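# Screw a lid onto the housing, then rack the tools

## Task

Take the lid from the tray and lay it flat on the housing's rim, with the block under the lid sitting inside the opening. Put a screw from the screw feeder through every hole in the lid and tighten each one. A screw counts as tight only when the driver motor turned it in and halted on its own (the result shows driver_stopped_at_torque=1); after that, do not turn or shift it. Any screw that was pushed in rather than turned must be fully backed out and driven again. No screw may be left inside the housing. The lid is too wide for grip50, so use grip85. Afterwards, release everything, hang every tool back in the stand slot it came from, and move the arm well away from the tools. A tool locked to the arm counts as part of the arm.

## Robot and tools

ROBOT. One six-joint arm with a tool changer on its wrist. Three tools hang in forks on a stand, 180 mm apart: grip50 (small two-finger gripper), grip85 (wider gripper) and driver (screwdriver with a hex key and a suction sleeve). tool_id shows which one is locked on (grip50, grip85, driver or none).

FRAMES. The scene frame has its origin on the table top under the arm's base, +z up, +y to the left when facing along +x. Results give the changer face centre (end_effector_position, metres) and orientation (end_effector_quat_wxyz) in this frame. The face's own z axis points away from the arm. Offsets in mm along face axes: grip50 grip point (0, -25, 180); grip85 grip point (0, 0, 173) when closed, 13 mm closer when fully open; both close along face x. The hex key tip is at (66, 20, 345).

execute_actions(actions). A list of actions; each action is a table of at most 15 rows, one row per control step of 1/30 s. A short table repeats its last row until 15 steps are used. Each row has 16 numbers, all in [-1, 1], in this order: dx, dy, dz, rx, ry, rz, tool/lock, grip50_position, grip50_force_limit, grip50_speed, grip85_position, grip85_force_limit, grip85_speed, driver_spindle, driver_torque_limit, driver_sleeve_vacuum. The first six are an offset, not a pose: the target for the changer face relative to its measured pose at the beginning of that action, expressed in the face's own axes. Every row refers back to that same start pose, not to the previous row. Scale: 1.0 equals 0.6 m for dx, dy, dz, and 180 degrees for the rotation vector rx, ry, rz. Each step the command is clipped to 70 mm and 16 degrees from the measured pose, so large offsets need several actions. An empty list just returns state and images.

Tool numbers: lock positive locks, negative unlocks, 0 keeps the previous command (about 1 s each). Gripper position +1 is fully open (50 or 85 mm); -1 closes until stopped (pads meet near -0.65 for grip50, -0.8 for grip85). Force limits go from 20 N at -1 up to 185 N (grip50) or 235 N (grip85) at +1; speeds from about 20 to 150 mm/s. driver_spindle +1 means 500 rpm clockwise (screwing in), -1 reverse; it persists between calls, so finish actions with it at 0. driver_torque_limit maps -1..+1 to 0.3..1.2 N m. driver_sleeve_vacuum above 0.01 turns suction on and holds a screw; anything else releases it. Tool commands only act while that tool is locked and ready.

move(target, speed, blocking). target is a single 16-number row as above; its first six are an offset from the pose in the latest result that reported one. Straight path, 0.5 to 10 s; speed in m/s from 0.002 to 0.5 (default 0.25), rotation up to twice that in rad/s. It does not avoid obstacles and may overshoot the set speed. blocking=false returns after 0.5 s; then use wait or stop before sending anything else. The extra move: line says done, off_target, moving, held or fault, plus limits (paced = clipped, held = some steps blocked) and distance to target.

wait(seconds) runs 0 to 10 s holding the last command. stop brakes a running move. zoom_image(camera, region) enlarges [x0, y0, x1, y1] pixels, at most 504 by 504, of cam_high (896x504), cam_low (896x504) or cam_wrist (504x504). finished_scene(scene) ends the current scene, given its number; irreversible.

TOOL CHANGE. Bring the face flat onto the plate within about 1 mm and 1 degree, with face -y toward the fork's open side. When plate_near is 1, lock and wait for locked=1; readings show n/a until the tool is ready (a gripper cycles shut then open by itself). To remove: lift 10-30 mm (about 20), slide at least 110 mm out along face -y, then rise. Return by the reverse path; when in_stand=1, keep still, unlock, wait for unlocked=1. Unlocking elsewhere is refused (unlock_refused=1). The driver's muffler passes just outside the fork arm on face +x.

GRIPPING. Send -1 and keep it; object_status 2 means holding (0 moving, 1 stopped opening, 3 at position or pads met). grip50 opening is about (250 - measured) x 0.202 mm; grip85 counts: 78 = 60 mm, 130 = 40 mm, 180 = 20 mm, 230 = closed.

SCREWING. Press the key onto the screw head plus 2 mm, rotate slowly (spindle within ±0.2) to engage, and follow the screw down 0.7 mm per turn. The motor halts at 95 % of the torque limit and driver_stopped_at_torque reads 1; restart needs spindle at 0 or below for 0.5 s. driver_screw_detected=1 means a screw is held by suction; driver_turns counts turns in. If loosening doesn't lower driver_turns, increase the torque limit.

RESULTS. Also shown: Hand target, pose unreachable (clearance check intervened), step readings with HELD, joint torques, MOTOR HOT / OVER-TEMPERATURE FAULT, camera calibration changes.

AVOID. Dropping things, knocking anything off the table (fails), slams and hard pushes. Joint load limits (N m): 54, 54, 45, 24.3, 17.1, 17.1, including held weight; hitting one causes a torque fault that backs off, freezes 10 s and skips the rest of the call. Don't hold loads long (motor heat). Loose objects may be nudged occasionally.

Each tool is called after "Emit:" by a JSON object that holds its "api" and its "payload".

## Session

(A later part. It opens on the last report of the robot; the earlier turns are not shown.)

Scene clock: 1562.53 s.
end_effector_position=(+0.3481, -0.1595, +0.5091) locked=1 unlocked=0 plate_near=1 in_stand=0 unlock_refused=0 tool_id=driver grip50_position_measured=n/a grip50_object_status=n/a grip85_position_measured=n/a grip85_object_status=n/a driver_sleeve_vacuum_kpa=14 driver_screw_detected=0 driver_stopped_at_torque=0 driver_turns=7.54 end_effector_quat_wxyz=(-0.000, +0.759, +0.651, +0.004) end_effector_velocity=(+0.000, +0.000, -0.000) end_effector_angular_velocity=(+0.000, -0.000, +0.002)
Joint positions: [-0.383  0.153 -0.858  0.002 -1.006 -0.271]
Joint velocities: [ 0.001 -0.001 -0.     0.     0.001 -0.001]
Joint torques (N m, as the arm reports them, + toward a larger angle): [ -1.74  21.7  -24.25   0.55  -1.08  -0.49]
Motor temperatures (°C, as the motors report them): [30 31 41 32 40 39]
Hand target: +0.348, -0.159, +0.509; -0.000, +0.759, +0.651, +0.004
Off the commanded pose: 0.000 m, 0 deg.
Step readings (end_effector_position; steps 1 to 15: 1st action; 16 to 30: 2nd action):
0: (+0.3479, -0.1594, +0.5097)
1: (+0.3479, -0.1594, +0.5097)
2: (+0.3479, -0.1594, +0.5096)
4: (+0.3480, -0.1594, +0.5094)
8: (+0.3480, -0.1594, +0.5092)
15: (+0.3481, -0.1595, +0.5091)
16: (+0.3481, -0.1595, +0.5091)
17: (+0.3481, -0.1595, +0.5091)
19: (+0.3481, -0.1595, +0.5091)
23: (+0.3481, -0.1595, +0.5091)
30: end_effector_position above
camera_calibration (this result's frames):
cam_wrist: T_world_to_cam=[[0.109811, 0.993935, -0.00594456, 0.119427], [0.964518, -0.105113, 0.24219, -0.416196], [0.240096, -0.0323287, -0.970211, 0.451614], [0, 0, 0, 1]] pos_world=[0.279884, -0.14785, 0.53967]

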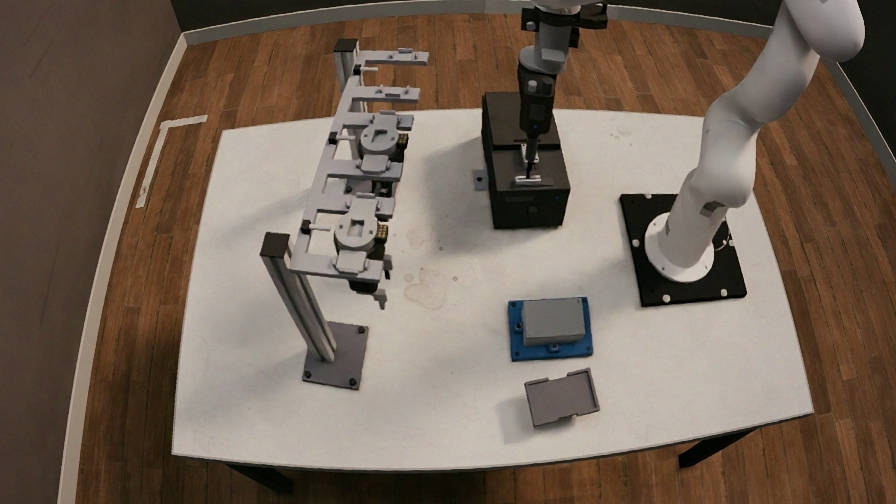

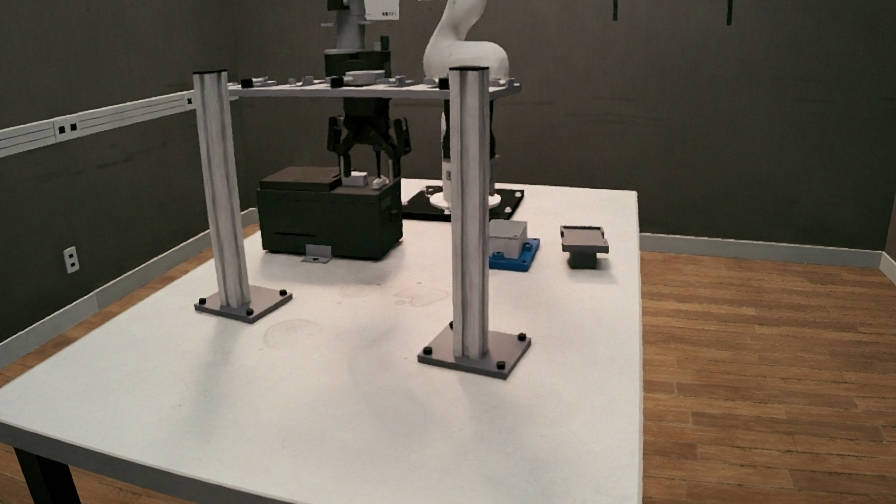

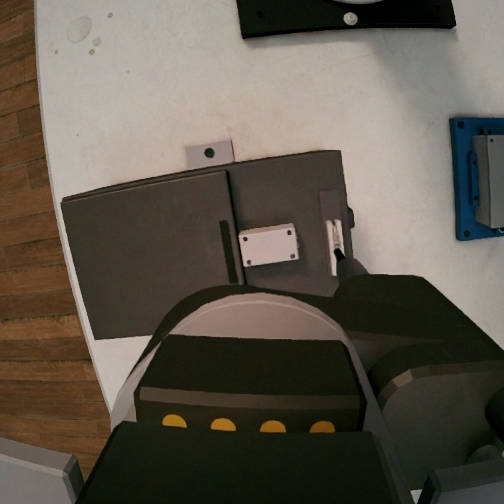

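Emit:
{"api": "move", "payload": {"target": [0,0,-0.017,0,0,0,0,0,0,0,0,0,0,0,0,0], "speed": 0.02}}

Emit:
{"api": "zoom_image", "payload": {"camera": "cam_wrist", "region": [310,210,370,270]}}

Emit:
{"api": "zoom_image", "payload": {"camera": "cam_high", "region": [505,155,550,200]}}

Emit:
{"api": "zoom_image", "payload": {"camera": "cam_low", "region": [355,160,405,200]}}

Scene clock: 1579.63 s.
end_effector_position=(+0.3480, -0.1595, +0.5192) locked=1 unlocked=0 plate_near=1 in_stand=0 unlock_refused=0 tool_id=driver grip50_position_measured=n/a grip50_object_status=n/a grip85_position_measured=n/a grip85_object_status=n/a driver_sleeve_vacuum_kpa=0 driver_screw_detected=0 driver_stopped_at_torque=0 driver_turns=7.54 end_effector_quat_wxyz=(-0.000, +0.759, +0.651, +0.004) end_effector_velocity=(-0.000, +0.000, +0.000) end_effector_angular_velocity=(+0.001, +0.002, +0.000)
Joint positions: [-0.383  0.159 -0.876  0.002 -1.03  -0.271]
Joint velocities: [ 0.001  0.    -0.    -0.    -0.003  0.001]
Joint torques (N m, as the arm reports them, + toward a larger angle): [ -1.75  25.19 -26.45   0.88   0.19  -0.36]
Motor temperatures (°C, as the motors report them): [30 31 41 32 40 39]
Hand target: +0.348, -0.160, +0.519; -0.000, +0.759, +0.651, +0.004
Off the commanded pose: 0.000 m, 0 deg.
move: done
camera_calibration (this result's frames):
cam_wrist: T_world_to_cam=[[0.10976, 0.993941, -0.00588479, 0.119515], [0.964557, -0.105082, 0.242048, -0.418518], [0.239963, -0.0322434, -0.970246, 0.461509], [0, 0, 0, 1]] pos_world=[0.279822, -0.147889, 0.549783]

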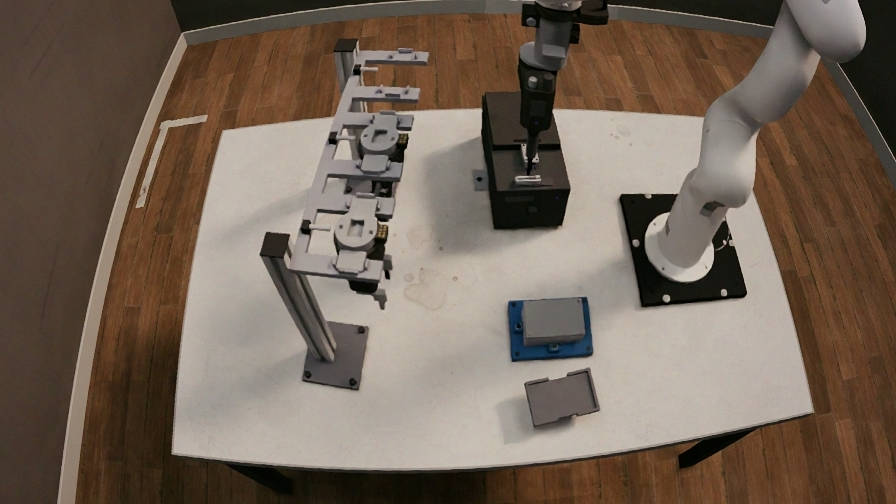

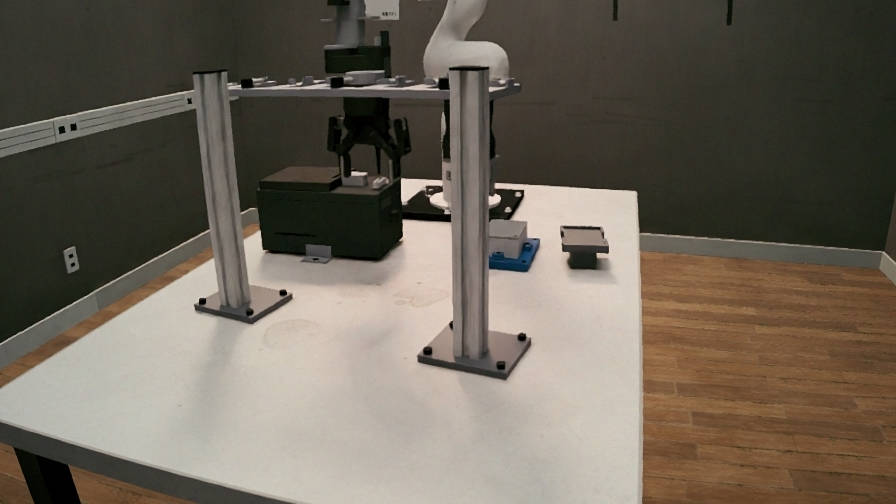

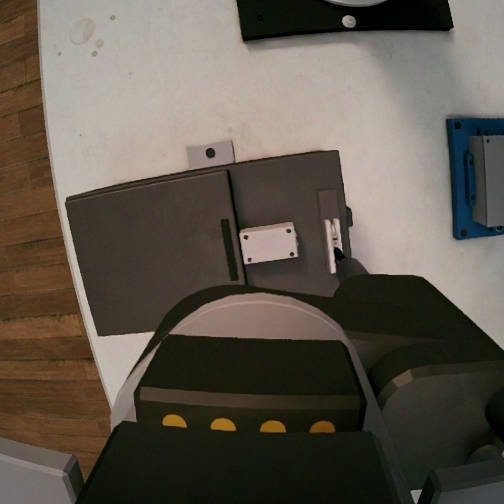

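Region (310, 210, 370, 270) of cam_wrist's 504x504 image, scaled by 8.400, with more detail than that image has.

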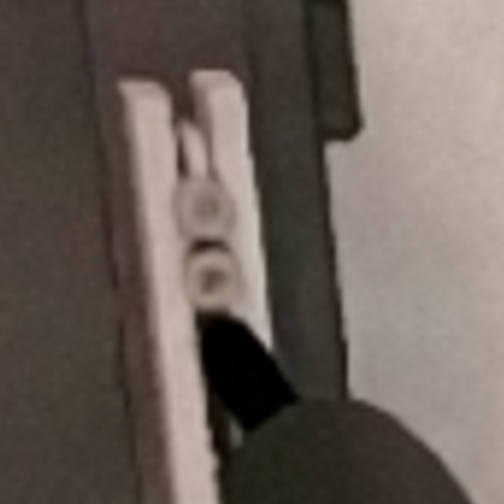

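Region (505, 155, 550, 200) of cam_high's 896x504 image, scaled by 11.200, with more detail than that image has.

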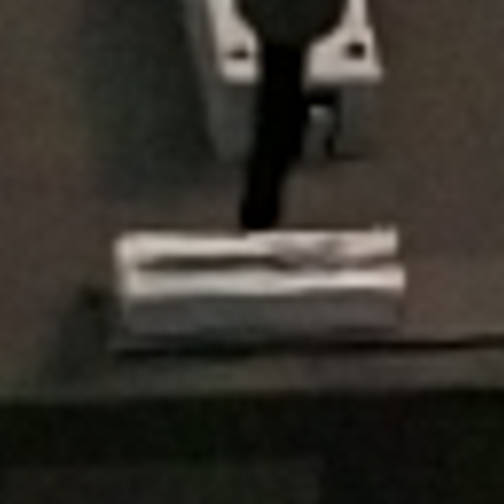

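Region (355, 160, 405, 200) of cam_low's 896x504 image, scaled by 10.080, with more detail than that image has; it fills the top 403 rows of this view, and the rest is white.

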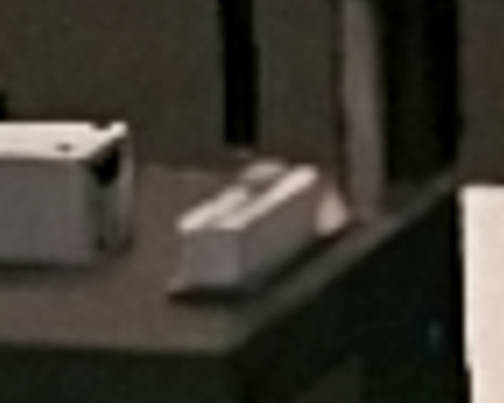

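Emit:
{"api": "move", "payload": {"target": [-0.0007,-0.0078,0,0,0,0,0,0,0,0,0,0,0,0,0,0], "speed": 0.02}}

Emit:
{"api": "zoom_image", "payload": {"camera": "cam_wrist", "region": [315,220,355,260]}}

Emit:
{"api": "zoom_image", "payload": {"camera": "cam_high", "region": [505,155,550,200]}}

Scene clock: 1614.93 s.
end_effector_position=(+0.3434, -0.1592, +0.5192) locked=1 unlocked=0 plate_near=1 in_stand=0 unlock_refused=0 tool_id=driver grip50_position_measured=n/a grip50_object_status=n/a grip85_position_measured=n/a grip85_object_status=n/a driver_sleeve_vacuum_kpa=0 driver_screw_detected=0 driver_stopped_at_torque=0 driver_turns=7.54 end_effector_quat_wxyz=(-0.000, +0.759, +0.651, +0.004) end_effector_velocity=(-0.000, -0.000, +0.000) end_effector_angular_velocity=(-0.001, -0.002, +0.001)
Joint positions: [-0.387  0.17  -0.866  0.002 -1.032 -0.275]
Joint velocities: [-0.     0.001  0.001 -0.     0.001 -0.001]
Joint torques (N m, as the arm reports them, + toward a larger angle): [ -2.65  24.08 -25.87   1.54   0.11  -0.24]
Motor temperatures (°C, as the motors report them): [30 31 41 32 39 39]
Hand target: +0.343, -0.159, +0.519; -0.000, +0.759, +0.651, +0.004
Off the commanded pose: 0.000 m, 0 deg.
move: done
camera_calibration (this result's frames):
cam_wrist: T_world_to_cam=[[0.109764, 0.99394, -0.0058931, 0.119727], [0.964557, -0.105084, 0.242048, -0.414006], [0.239962, -0.0322523, -0.970246, 0.462621], [0, 0, 0, 1]] pos_world=[0.275179, -0.147586, 0.549771]

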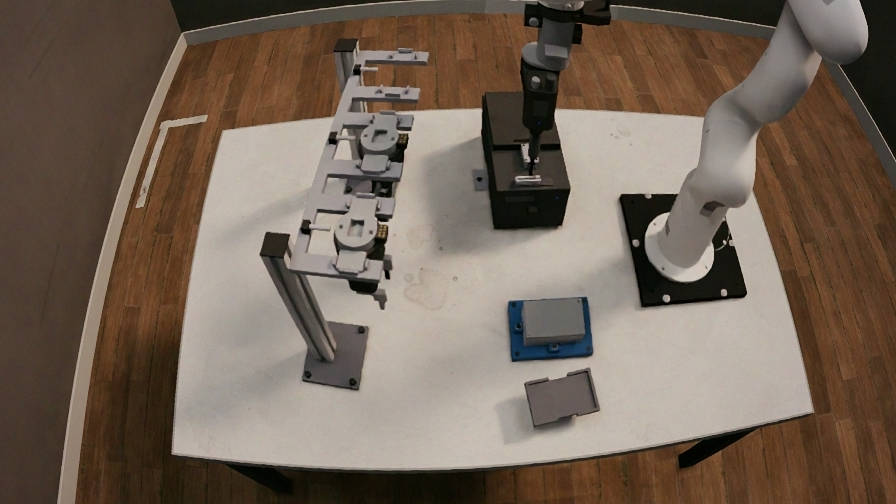

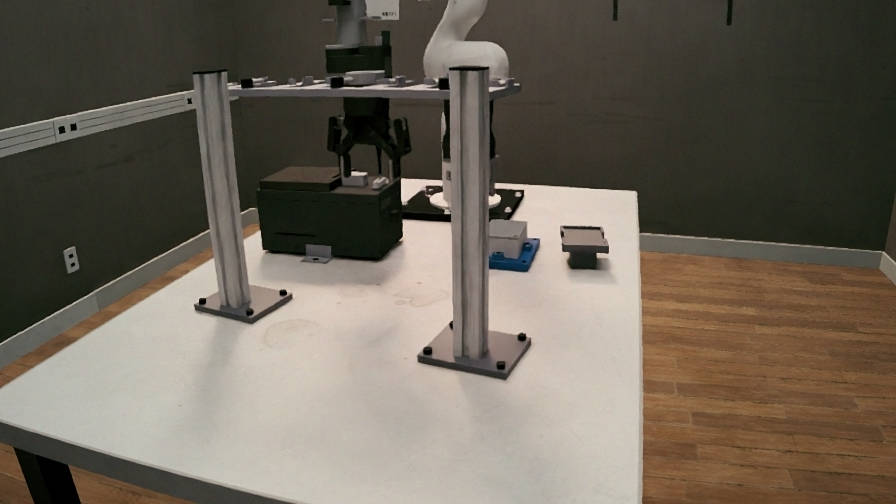

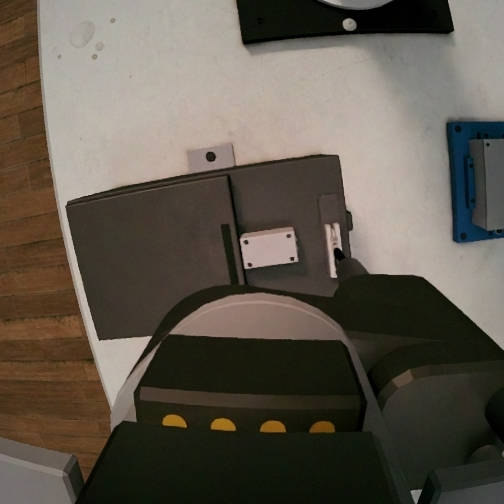

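Region (315, 220, 355, 260) of cam_wrist's 504x504 image, scaled by 12.600, with more detail than that image has.

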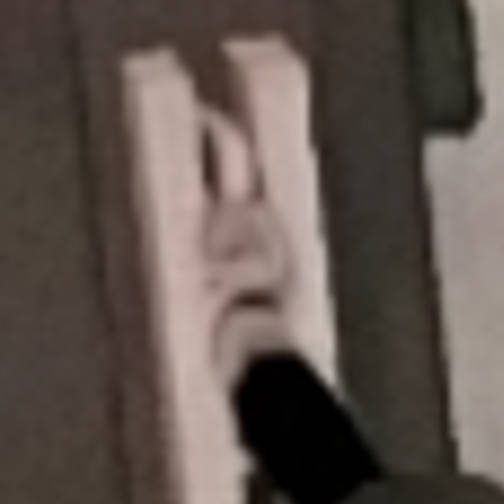

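Region (505, 155, 550, 200) of cam_high's 896x504 image, scaled by 11.200, with more detail than that image has.

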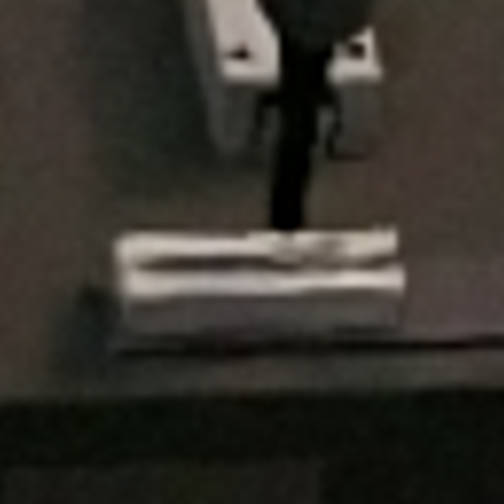

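Emit:
{"api": "move", "payload": {"target": [0,0,0.009,0,0,0,0,0,0,0,0,0,0,0,0,1], "speed": 0.006}}

Emit:
{"api": "zoom_image", "payload": {"camera": "cam_wrist", "region": [315,220,355,260]}}

Emit:
{"api": "zoom_image", "payload": {"camera": "cam_low", "region": [365,165,400,200]}}

Scene clock: 1622.87 s.
end_effector_position=(+0.3434, -0.1592, +0.5139) locked=1 unlocked=0 plate_near=1 in_stand=0 unlock_refused=0 tool_id=driver grip50_position_measured=n/a grip50_object_status=n/a grip85_position_measured=n/a grip85_object_status=n/a driver_sleeve_vacuum_kpa=14 driver_screw_detected=0 driver_stopped_at_torque=0 driver_turns=7.54 end_effector_quat_wxyz=(-0.000, +0.759, +0.651, +0.004) end_effector_velocity=(+0.000, -0.000, +0.000) end_effector_angular_velocity=(-0.001, -0.001, -0.000)
Joint positions: [-0.387  0.167 -0.856  0.002 -1.019 -0.275]
Joint velocities: [-0.    -0.    -0.    -0.     0.001 -0.   ]
Joint torques (N m, as the arm reports them, + toward a larger angle): [ -1.    23.28 -25.88   0.9    0.1   -0.36]
Motor temperatures (°C, as the motors report them): [30 31 41 32 39 39]
Hand target: +0.343, -0.159, +0.514; -0.000, +0.759, +0.651, +0.004
Off the commanded pose: 0.000 m, 0 deg.
move: done
camera_calibration (this result's frames):
cam_wrist: T_world_to_cam=[[0.109781, 0.993938, -0.00589558, 0.119664], [0.964562, -0.105101, 0.242019, -0.412709], [0.239933, -0.0322557, -0.970253, 0.457415], [0, 0, 0, 1]] pos_world=[0.275198, -0.14756, 0.544398]

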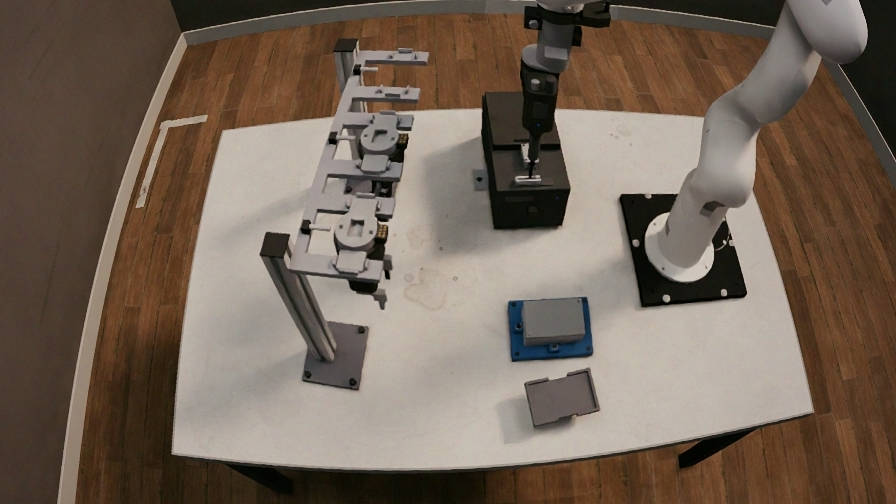

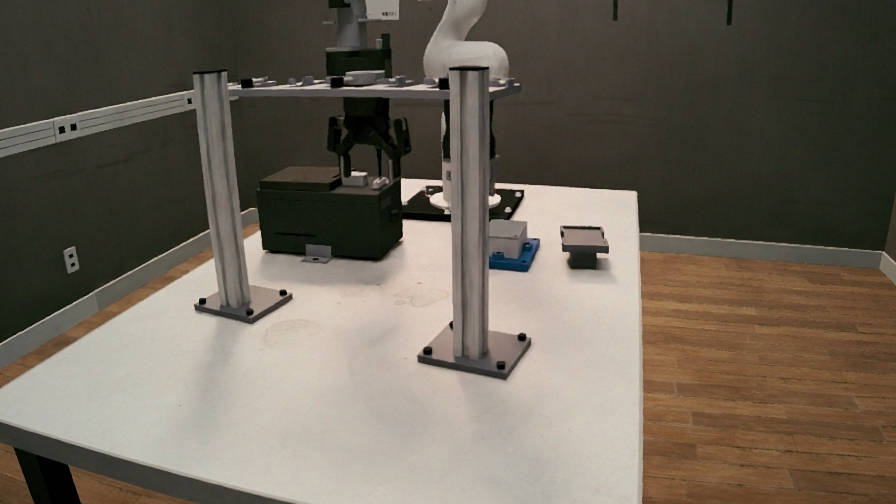

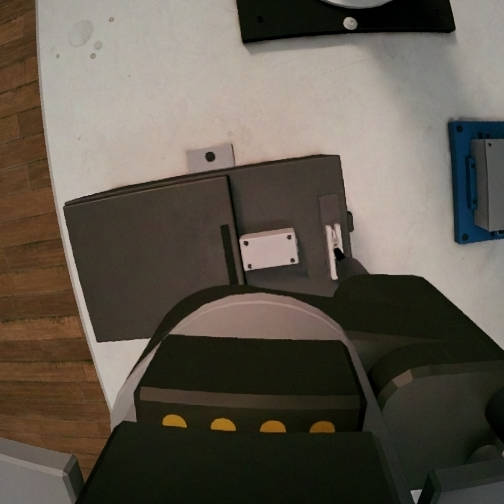

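Region (315, 220, 355, 260) of cam_wrist's 504x504 image, scaled by 12.600, with more detail than that image has.

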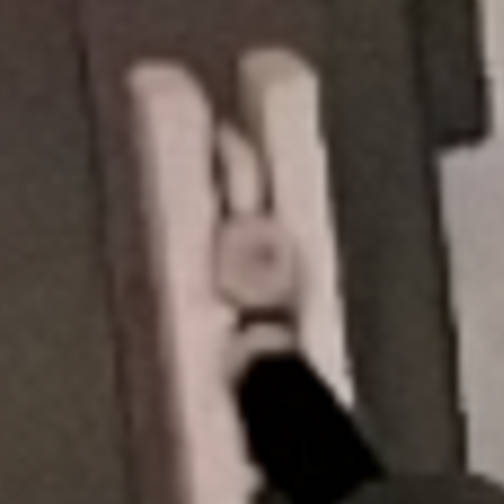

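Region (365, 165, 400, 200) of cam_low's 896x504 image, scaled by 14.400, with more detail than that image has.

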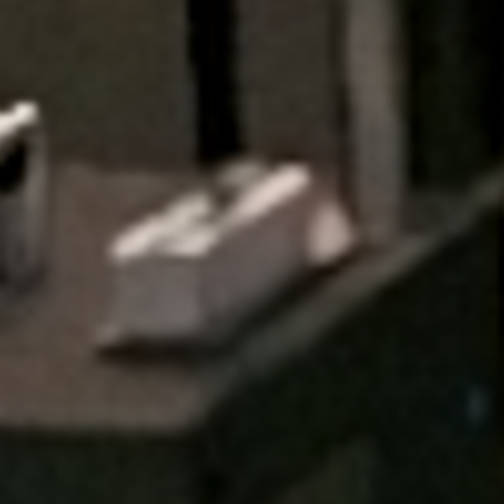

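Emit:
{"api": "move", "payload": {"target": [0,0,0.002,0,0,0,0,0,0,0,0,0,0,0,0,1], "speed": 0.003}}

Emit:
{"api": "zoom_image", "payload": {"camera": "cam_wrist", "region": [315,220,355,260]}}

Scene clock: 1636.57 s.
end_effector_position=(+0.3434, -0.1592, +0.5127) locked=1 unlocked=0 plate_near=1 in_stand=0 unlock_refused=0 tool_id=driver grip50_position_measured=n/a grip50_object_status=n/a grip85_position_measured=n/a grip85_object_status=n/a driver_sleeve_vacuum_kpa=40 driver_screw_detected=1 driver_stopped_at_torque=0 driver_turns=7.54 end_effector_quat_wxyz=(-0.000, +0.759, +0.651, +0.004) end_effector_velocity=(+0.000, -0.000, -0.000) end_effector_angular_velocity=(+0.001, +0.000, -0.001)
Joint positions: [-0.387  0.167 -0.854  0.002 -1.016 -0.275]
Joint velocities: [-0.    -0.001 -0.001  0.001 -0.     0.   ]
Joint torques (N m, as the arm reports them, + toward a larger angle): [ -1.99  24.02 -26.22   1.24   0.13  -0.28]
Motor temperatures (°C, as the motors report them): [30 31 41 32 39 39]
Hand target: +0.343, -0.159, +0.513; -0.000, +0.759, +0.651, +0.004
Off the commanded pose: 0.000 m, 0 deg.
move: done
camera_calibration (this result's frames):
cam_wrist: T_world_to_cam=[[0.109784, 0.993938, -0.00589399, 0.119649], [0.964565, -0.105105, 0.242007, -0.412418], [0.23992, -0.0322536, -0.970257, 0.456266], [0, 0, 0, 1]] pos_world=[0.275201, -0.147555, 0.543208]

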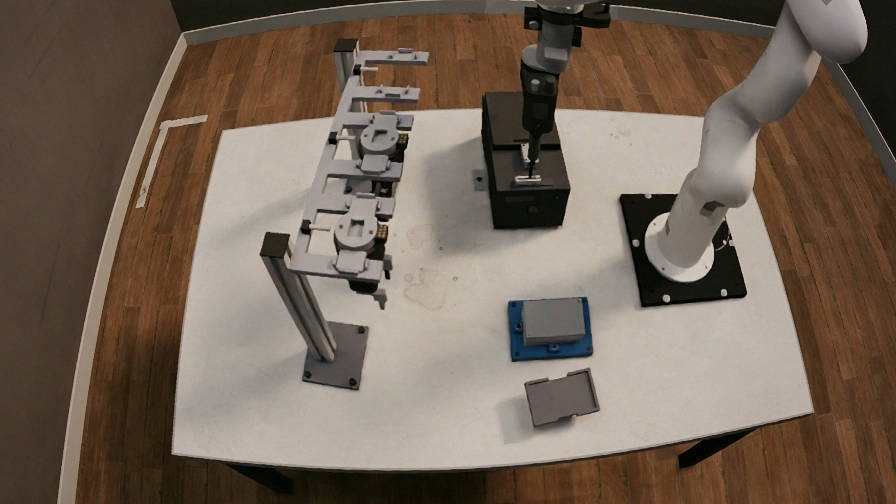

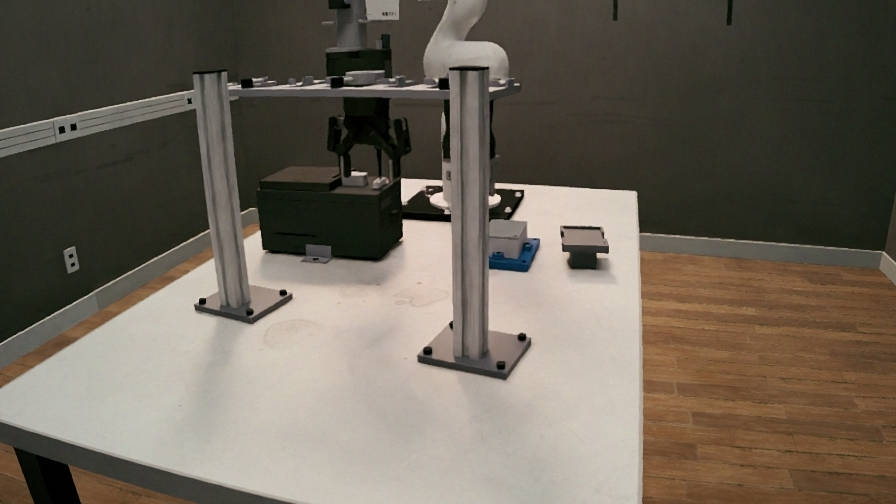

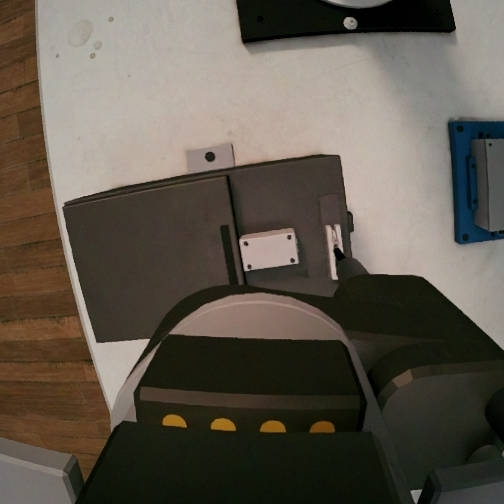

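Region (315, 220, 355, 260) of cam_wrist's 504x504 image, scaled by 12.600, with more detail than that image has.

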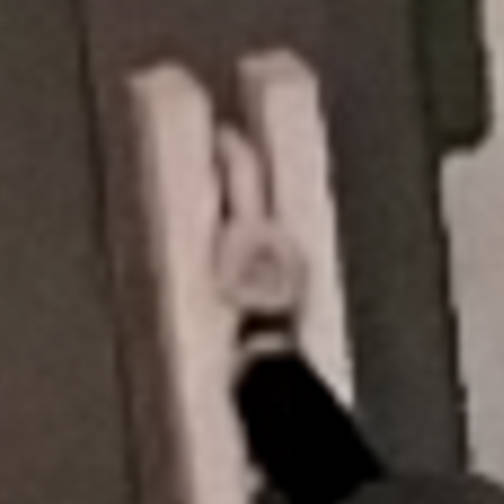

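Emit:
{"api": "execute_actions", "payload": {"actions": [[[0,0,0.002,0,0,0,0,0,0,0,0,0,0,0,0,1]],[[0,0,0.002,0,0,0,0,0,0,0,0,0,0,0,0,1]],[[0,0,0.0005,0,0,0,0,0,0,0,0,0,0,0.1,0,1]],[[0,0,0,0,0,0,0,0,0,0,0,0,0,0,0,1]]]}}

Emit:
{"api": "move", "payload": {"target": [0,0,-0.06,0,0,0,0,0,0,0,0,0,0,0,0,1], "speed": 0.03}}

Emit:
{"api": "zoom_image", "payload": {"camera": "cam_low", "region": [345,130,415,200]}}

Scene clock: 1649.80 s.
end_effector_position=(+0.3434, -0.1592, +0.5101) locked=1 unlocked=0 plate_near=1 in_stand=0 unlock_refused=0 tool_id=driver grip50_position_measured=n/a grip50_object_status=n/a grip85_position_measured=n/a grip85_object_status=n/a driver_sleeve_vacuum_kpa=40 driver_screw_detected=1 driver_stopped_at_torque=0 driver_turns=7.95 end_effector_quat_wxyz=(-0.000, +0.759, +0.651, +0.004) end_effector_velocity=(-0.000, +0.000, -0.000) end_effector_angular_velocity=(+0.001, +0.002, +0.000)
Joint positions: [-0.387  0.165 -0.849  0.002 -1.01  -0.275]
Joint velocities: [ 0.     0.     0.001  0.    -0.002  0.   ]
Joint torques (N m, as the arm reports them, + toward a larger angle): [ -1.84  22.24 -24.44   0.92  -0.13  -0.29]
Motor temperatures (°C, as the motors report them): [30 31 41 32 39 39]
Hand target: +0.343, -0.159, +0.510; -0.000, +0.759, +0.651, +0.004
Off the commanded pose: 0.000 m, 0 deg.
Step readings (end_effector_position; steps 1 to 15: 1st action; 16 to 30: 2nd action; 31 to 45: 3rd action; 46 to 60: 4th action):
0: (+0.3434, -0.1592, +0.5127)
1: (+0.3434, -0.1592, +0.5126)
2: (+0.3434, -0.1592, +0.5125)
4: (+0.3434, -0.1592, +0.5119)
8: (+0.3434, -0.1592, +0.5115)
15: (+0.3434, -0.1592, +0.5115)
16: (+0.3434, -0.1592, +0.5115)
17: (+0.3434, -0.1592, +0.5113)
19: (+0.3435, -0.1592, +0.5109)
23: (+0.3435, -0.1592, +0.5105)
30: (+0.3434, -0.1592, +0.5103)
31: (+0.3435, -0.1592, +0.5103)
32: (+0.3435, -0.1592, +0.5103)
34: (+0.3435, -0.1592, +0.5102)
38: (+0.3435, -0.1592, +0.5101)
45: (+0.3434, -0.1592, +0.5101)
46: (+0.3434, -0.1592, +0.5100)
47: (+0.3434, -0.1592, +0.5100)
49: (+0.3434, -0.1592, +0.5101)
53: (+0.3434, -0.1592, +0.5101)
60: end_effector_position above
camera_calibration (this result's frames):
cam_wrist: T_world_to_cam=[[0.109809, 0.993935, -0.00596424, 0.119657], [0.96451, -0.105105, 0.242224, -0.411915], [0.240128, -0.032351, -0.970202, 0.453604], [0, 0, 0, 1]] pos_world=[0.275233, -0.147551, 0.540577]

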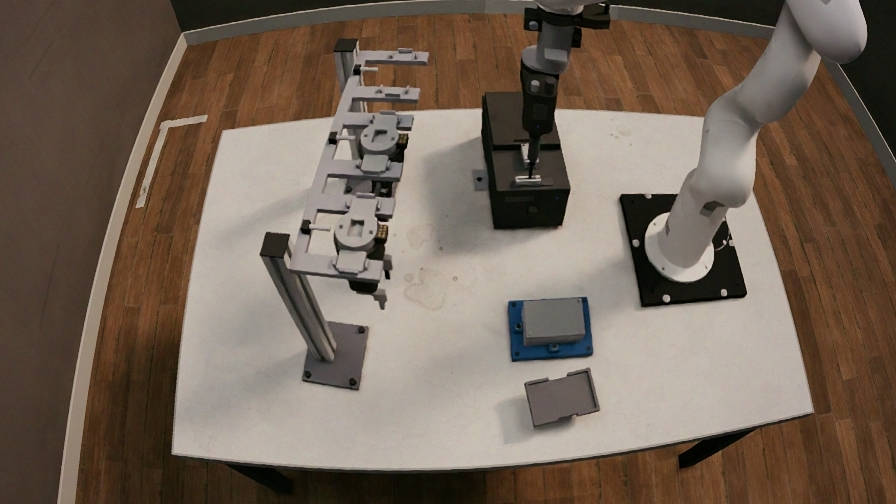

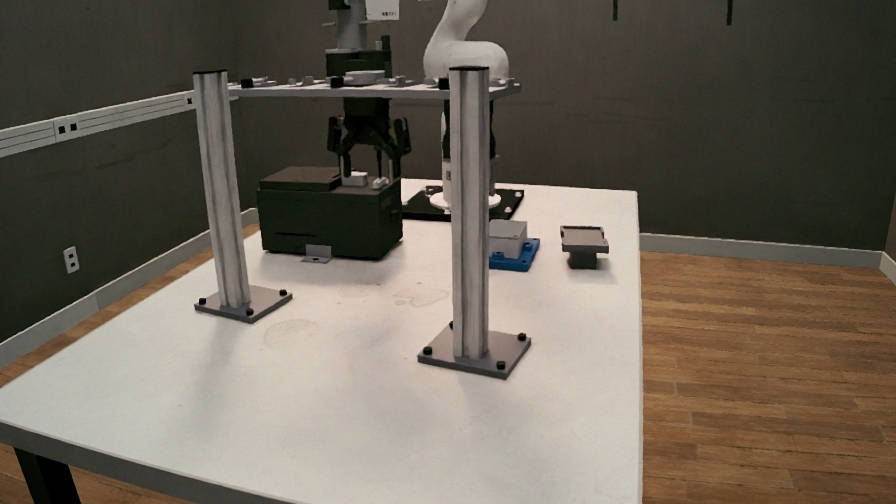

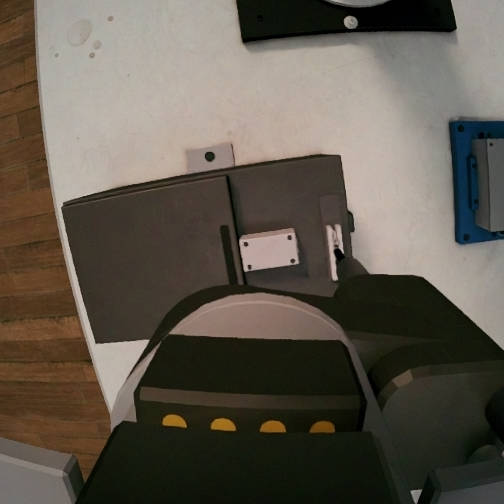

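Scene clock: 1651.30 s.
end_effector_position=(+0.3433, -0.1593, +0.5459) locked=1 unlocked=0 plate_near=1 in_stand=0 unlock_refused=0 tool_id=driver grip50_position_measured=n/a grip50_object_status=n/a grip85_position_measured=n/a grip85_object_status=n/a driver_sleeve_vacuum_kpa=40 driver_screw_detected=1 driver_stopped_at_torque=0 driver_turns=7.95 end_effector_quat_wxyz=(-0.000, +0.759, +0.651, +0.004) end_effector_velocity=(-0.000, +0.000, -0.000) end_effector_angular_velocity=(+0.002, +0.004, +0.000)
Joint positions: [-0.387  0.183 -0.915  0.002 -1.093 -0.275]
Joint velocities: [ 0.    -0.001 -0.     0.001 -0.004 -0.   ]
Joint torques (N m, as the arm reports them, + toward a larger angle): [ -1.83  23.13 -26.46   0.76   0.31  -0.27]
Motor temperatures (°C, as the motors report them): [30 31 41 32 39 39]
Hand target: +0.343, -0.159, +0.546; -0.000, +0.759, +0.651, +0.004
Off the commanded pose: 0.000 m, 0 deg.
move: done
camera_calibration (this result's frames):
cam_wrist: T_world_to_cam=[[0.109682, 0.993949, -0.00586225, 0.120023], [0.964545, -0.105009, 0.242129, -0.420412], [0.240048, -0.0322115, -0.970226, 0.488522], [0, 0, 0, 1]] pos_world=[0.275073, -0.147708, 0.576474]

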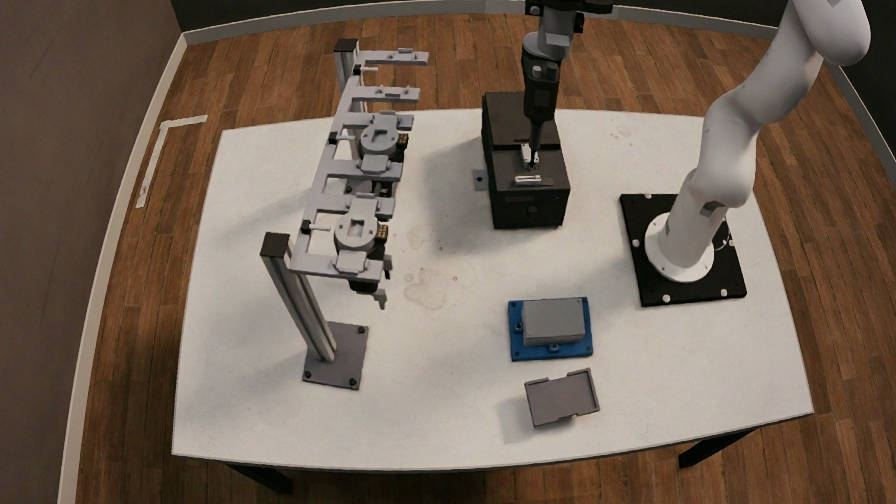

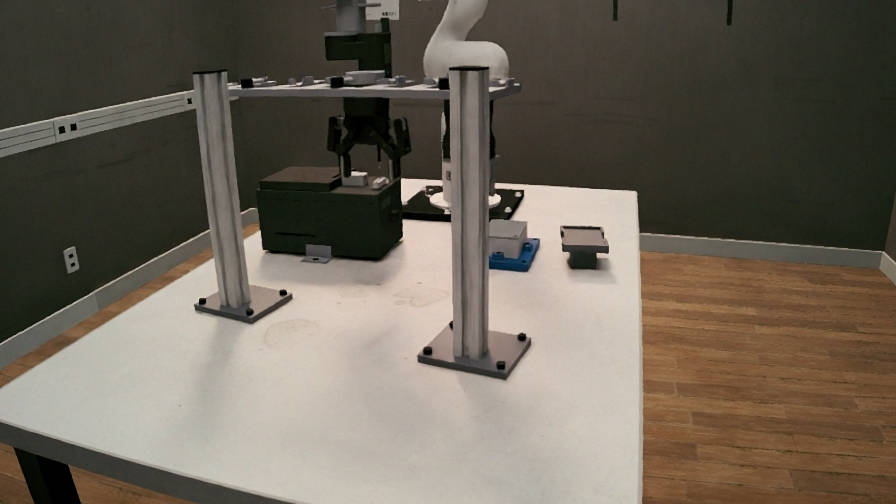

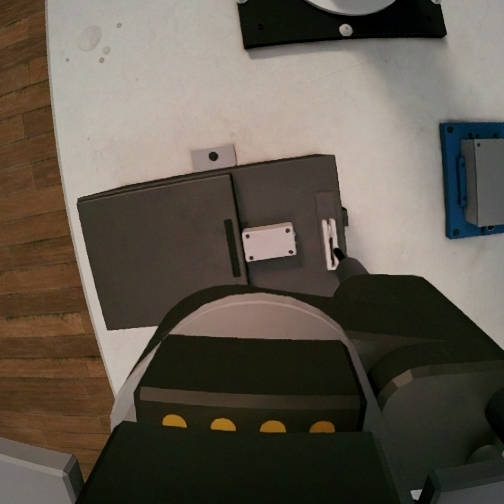

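Region (345, 130, 415, 200) of cam_low's 896x504 image, scaled by 7.200, with more detail than that image has.

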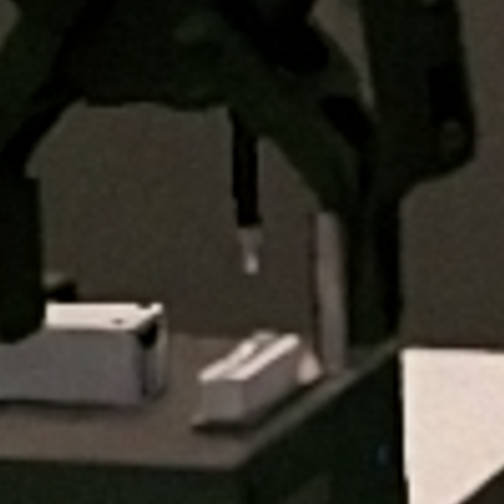

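Emit:
{"api": "move", "payload": {"target": [0.3608,-0.1942,0.16,0,0,0,0,0,0,0,0,0,0,0,0,1], "speed": 0.15}}

Emit:
{"api": "move", "payload": {"target": [0,0,0.03,0,0,0,0,0,0,0,0,0,0,0,0,1], "speed": 0.03}}

Emit:
{"api": "zoom_image", "payload": {"camera": "cam_wrist", "region": [310,215,370,275]}}

Scene clock: 1668.33 s.
end_effector_position=(+0.2618, +0.0729, +0.4508) locked=1 unlocked=0 plate_near=1 in_stand=0 unlock_refused=0 tool_id=driver grip50_position_measured=n/a grip50_object_status=n/a grip85_position_measured=n/a grip85_object_status=n/a driver_sleeve_vacuum_kpa=40 driver_screw_detected=1 driver_stopped_at_torque=0 driver_turns=7.95 end_effector_quat_wxyz=(-0.001, +0.759, +0.651, +0.004) end_effector_velocity=(-0.001, +0.001, -0.000) end_effector_angular_velocity=(-0.001, -0.001, -0.001)
Joint positions: [ 0.321  0.425 -0.518 -0.001 -0.939  0.434]
Joint velocities: [ 0.004  0.001  0.001 -0.001  0.001  0.006]
Joint torques (N m, as the arm reports them, + toward a larger angle): [ -1.21   7.9  -26.25   0.78   0.78  -0.33]
Motor temperatures (°C, as the motors report them): [30 31 41 32 39 39]
Hand target: +0.262, +0.073, +0.451; -0.001, +0.759, +0.651, +0.004
Off the commanded pose: 0.000 m, 0 deg.
move: done
camera_calibration (this result's frames):
cam_wrist: T_world_to_cam=[[0.110063, 0.993912, -0.00493697, -0.102933], [0.964668, -0.105626, 0.24137, -0.294063], [0.23938, -0.0313285, -0.970421, 0.423464], [0, 0, 0, 1]] pos_world=[0.193634, 0.084512, 0.481408]

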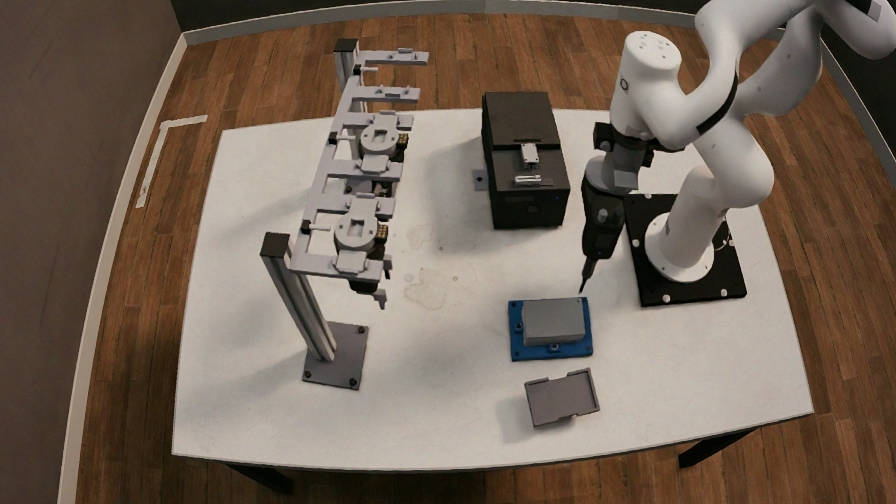

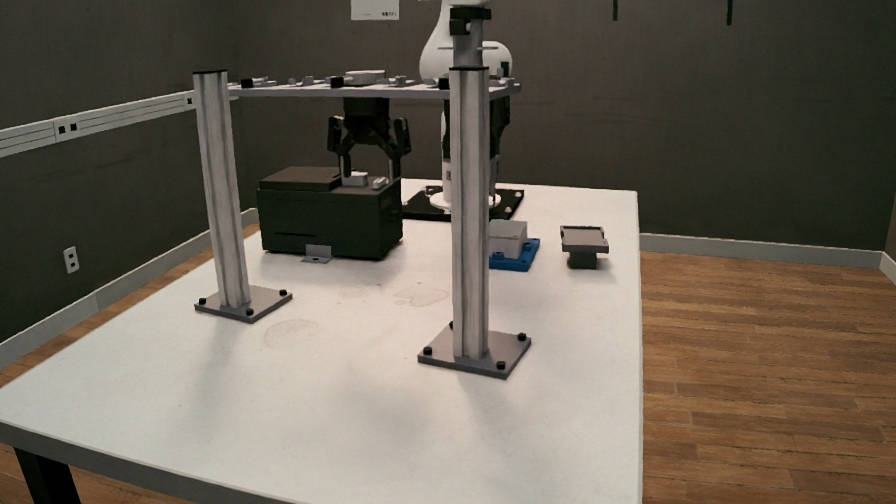

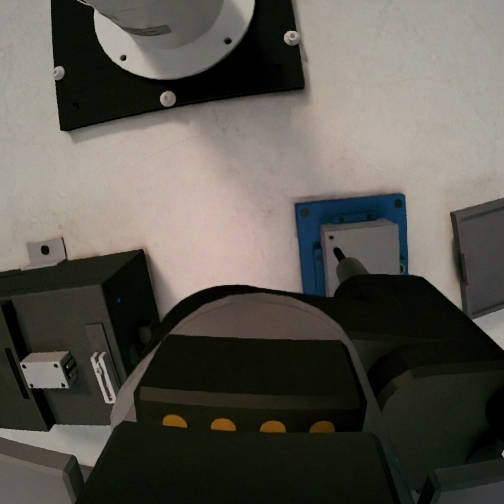

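Scene clock: 1669.23 s.
end_effector_position=(+0.2619, +0.0730, +0.4329) locked=1 unlocked=0 plate_near=1 in_stand=0 unlock_refused=0 tool_id=driver grip50_position_measured=n/a grip50_object_status=n/a grip85_position_measured=n/a grip85_object_status=n/a driver_sleeve_vacuum_kpa=40 driver_screw_detected=1 driver_stopped_at_torque=0 driver_turns=7.95 end_effector_quat_wxyz=(-0.001, +0.759, +0.651, +0.004) end_effector_velocity=(+0.001, +0.000, -0.000) end_effector_angular_velocity=(+0.001, -0.003, -0.000)
Joint positions: [ 0.32   0.406 -0.489 -0.001 -0.89   0.434]
Joint velocities: [ 0.    -0.001 -0.    -0.     0.003  0.   ]
Joint torques (N m, as the arm reports them, + toward a larger angle): [ -1.67   8.45 -25.66   0.77   0.77  -0.3 ]
Motor temperatures (°C, as the motors report them): [30 31 41 32 39 39]
Hand target: +0.262, +0.073, +0.433; -0.001, +0.759, +0.651, +0.004
Off the commanded pose: 0.000 m, 0 deg.
move: done
camera_calibration (this result's frames):
cam_wrist: T_world_to_cam=[[0.110135, 0.993904, -0.00493188, -0.103141], [0.964627, -0.105693, 0.241504, -0.289877], [0.23951, -0.0313555, -0.970387, 0.406025], [0, 0, 0, 1]] pos_world=[0.193735, 0.0846054, 0.463499]

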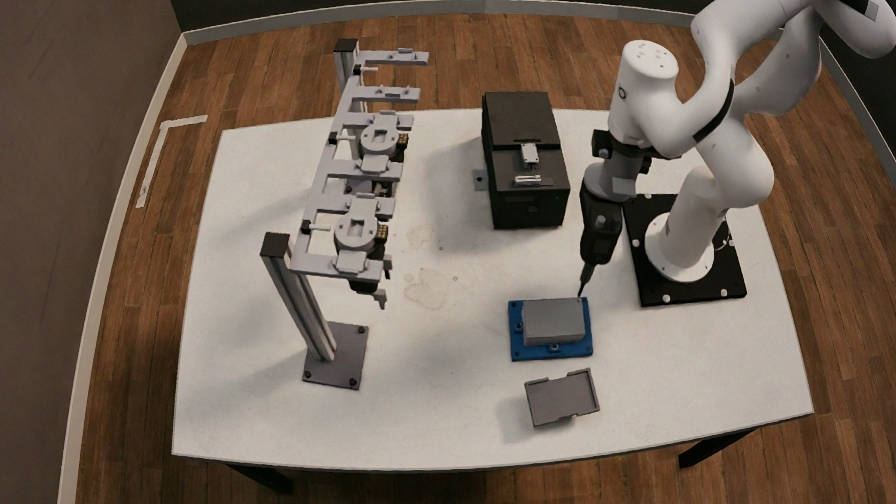

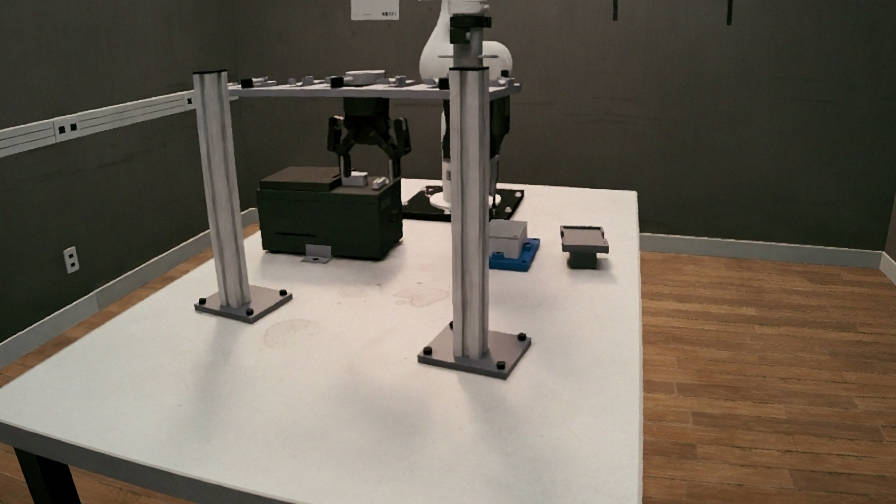

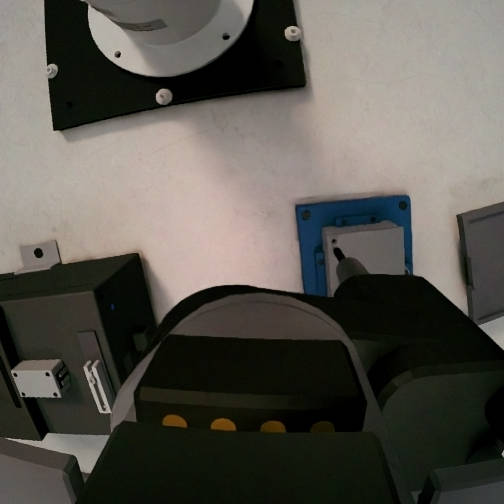

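Region (310, 215, 370, 275) of cam_wrist's 504x504 image, scaled by 8.400, with more detail than that image has.

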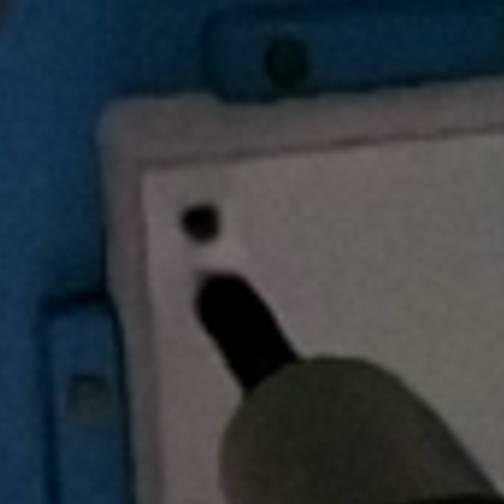

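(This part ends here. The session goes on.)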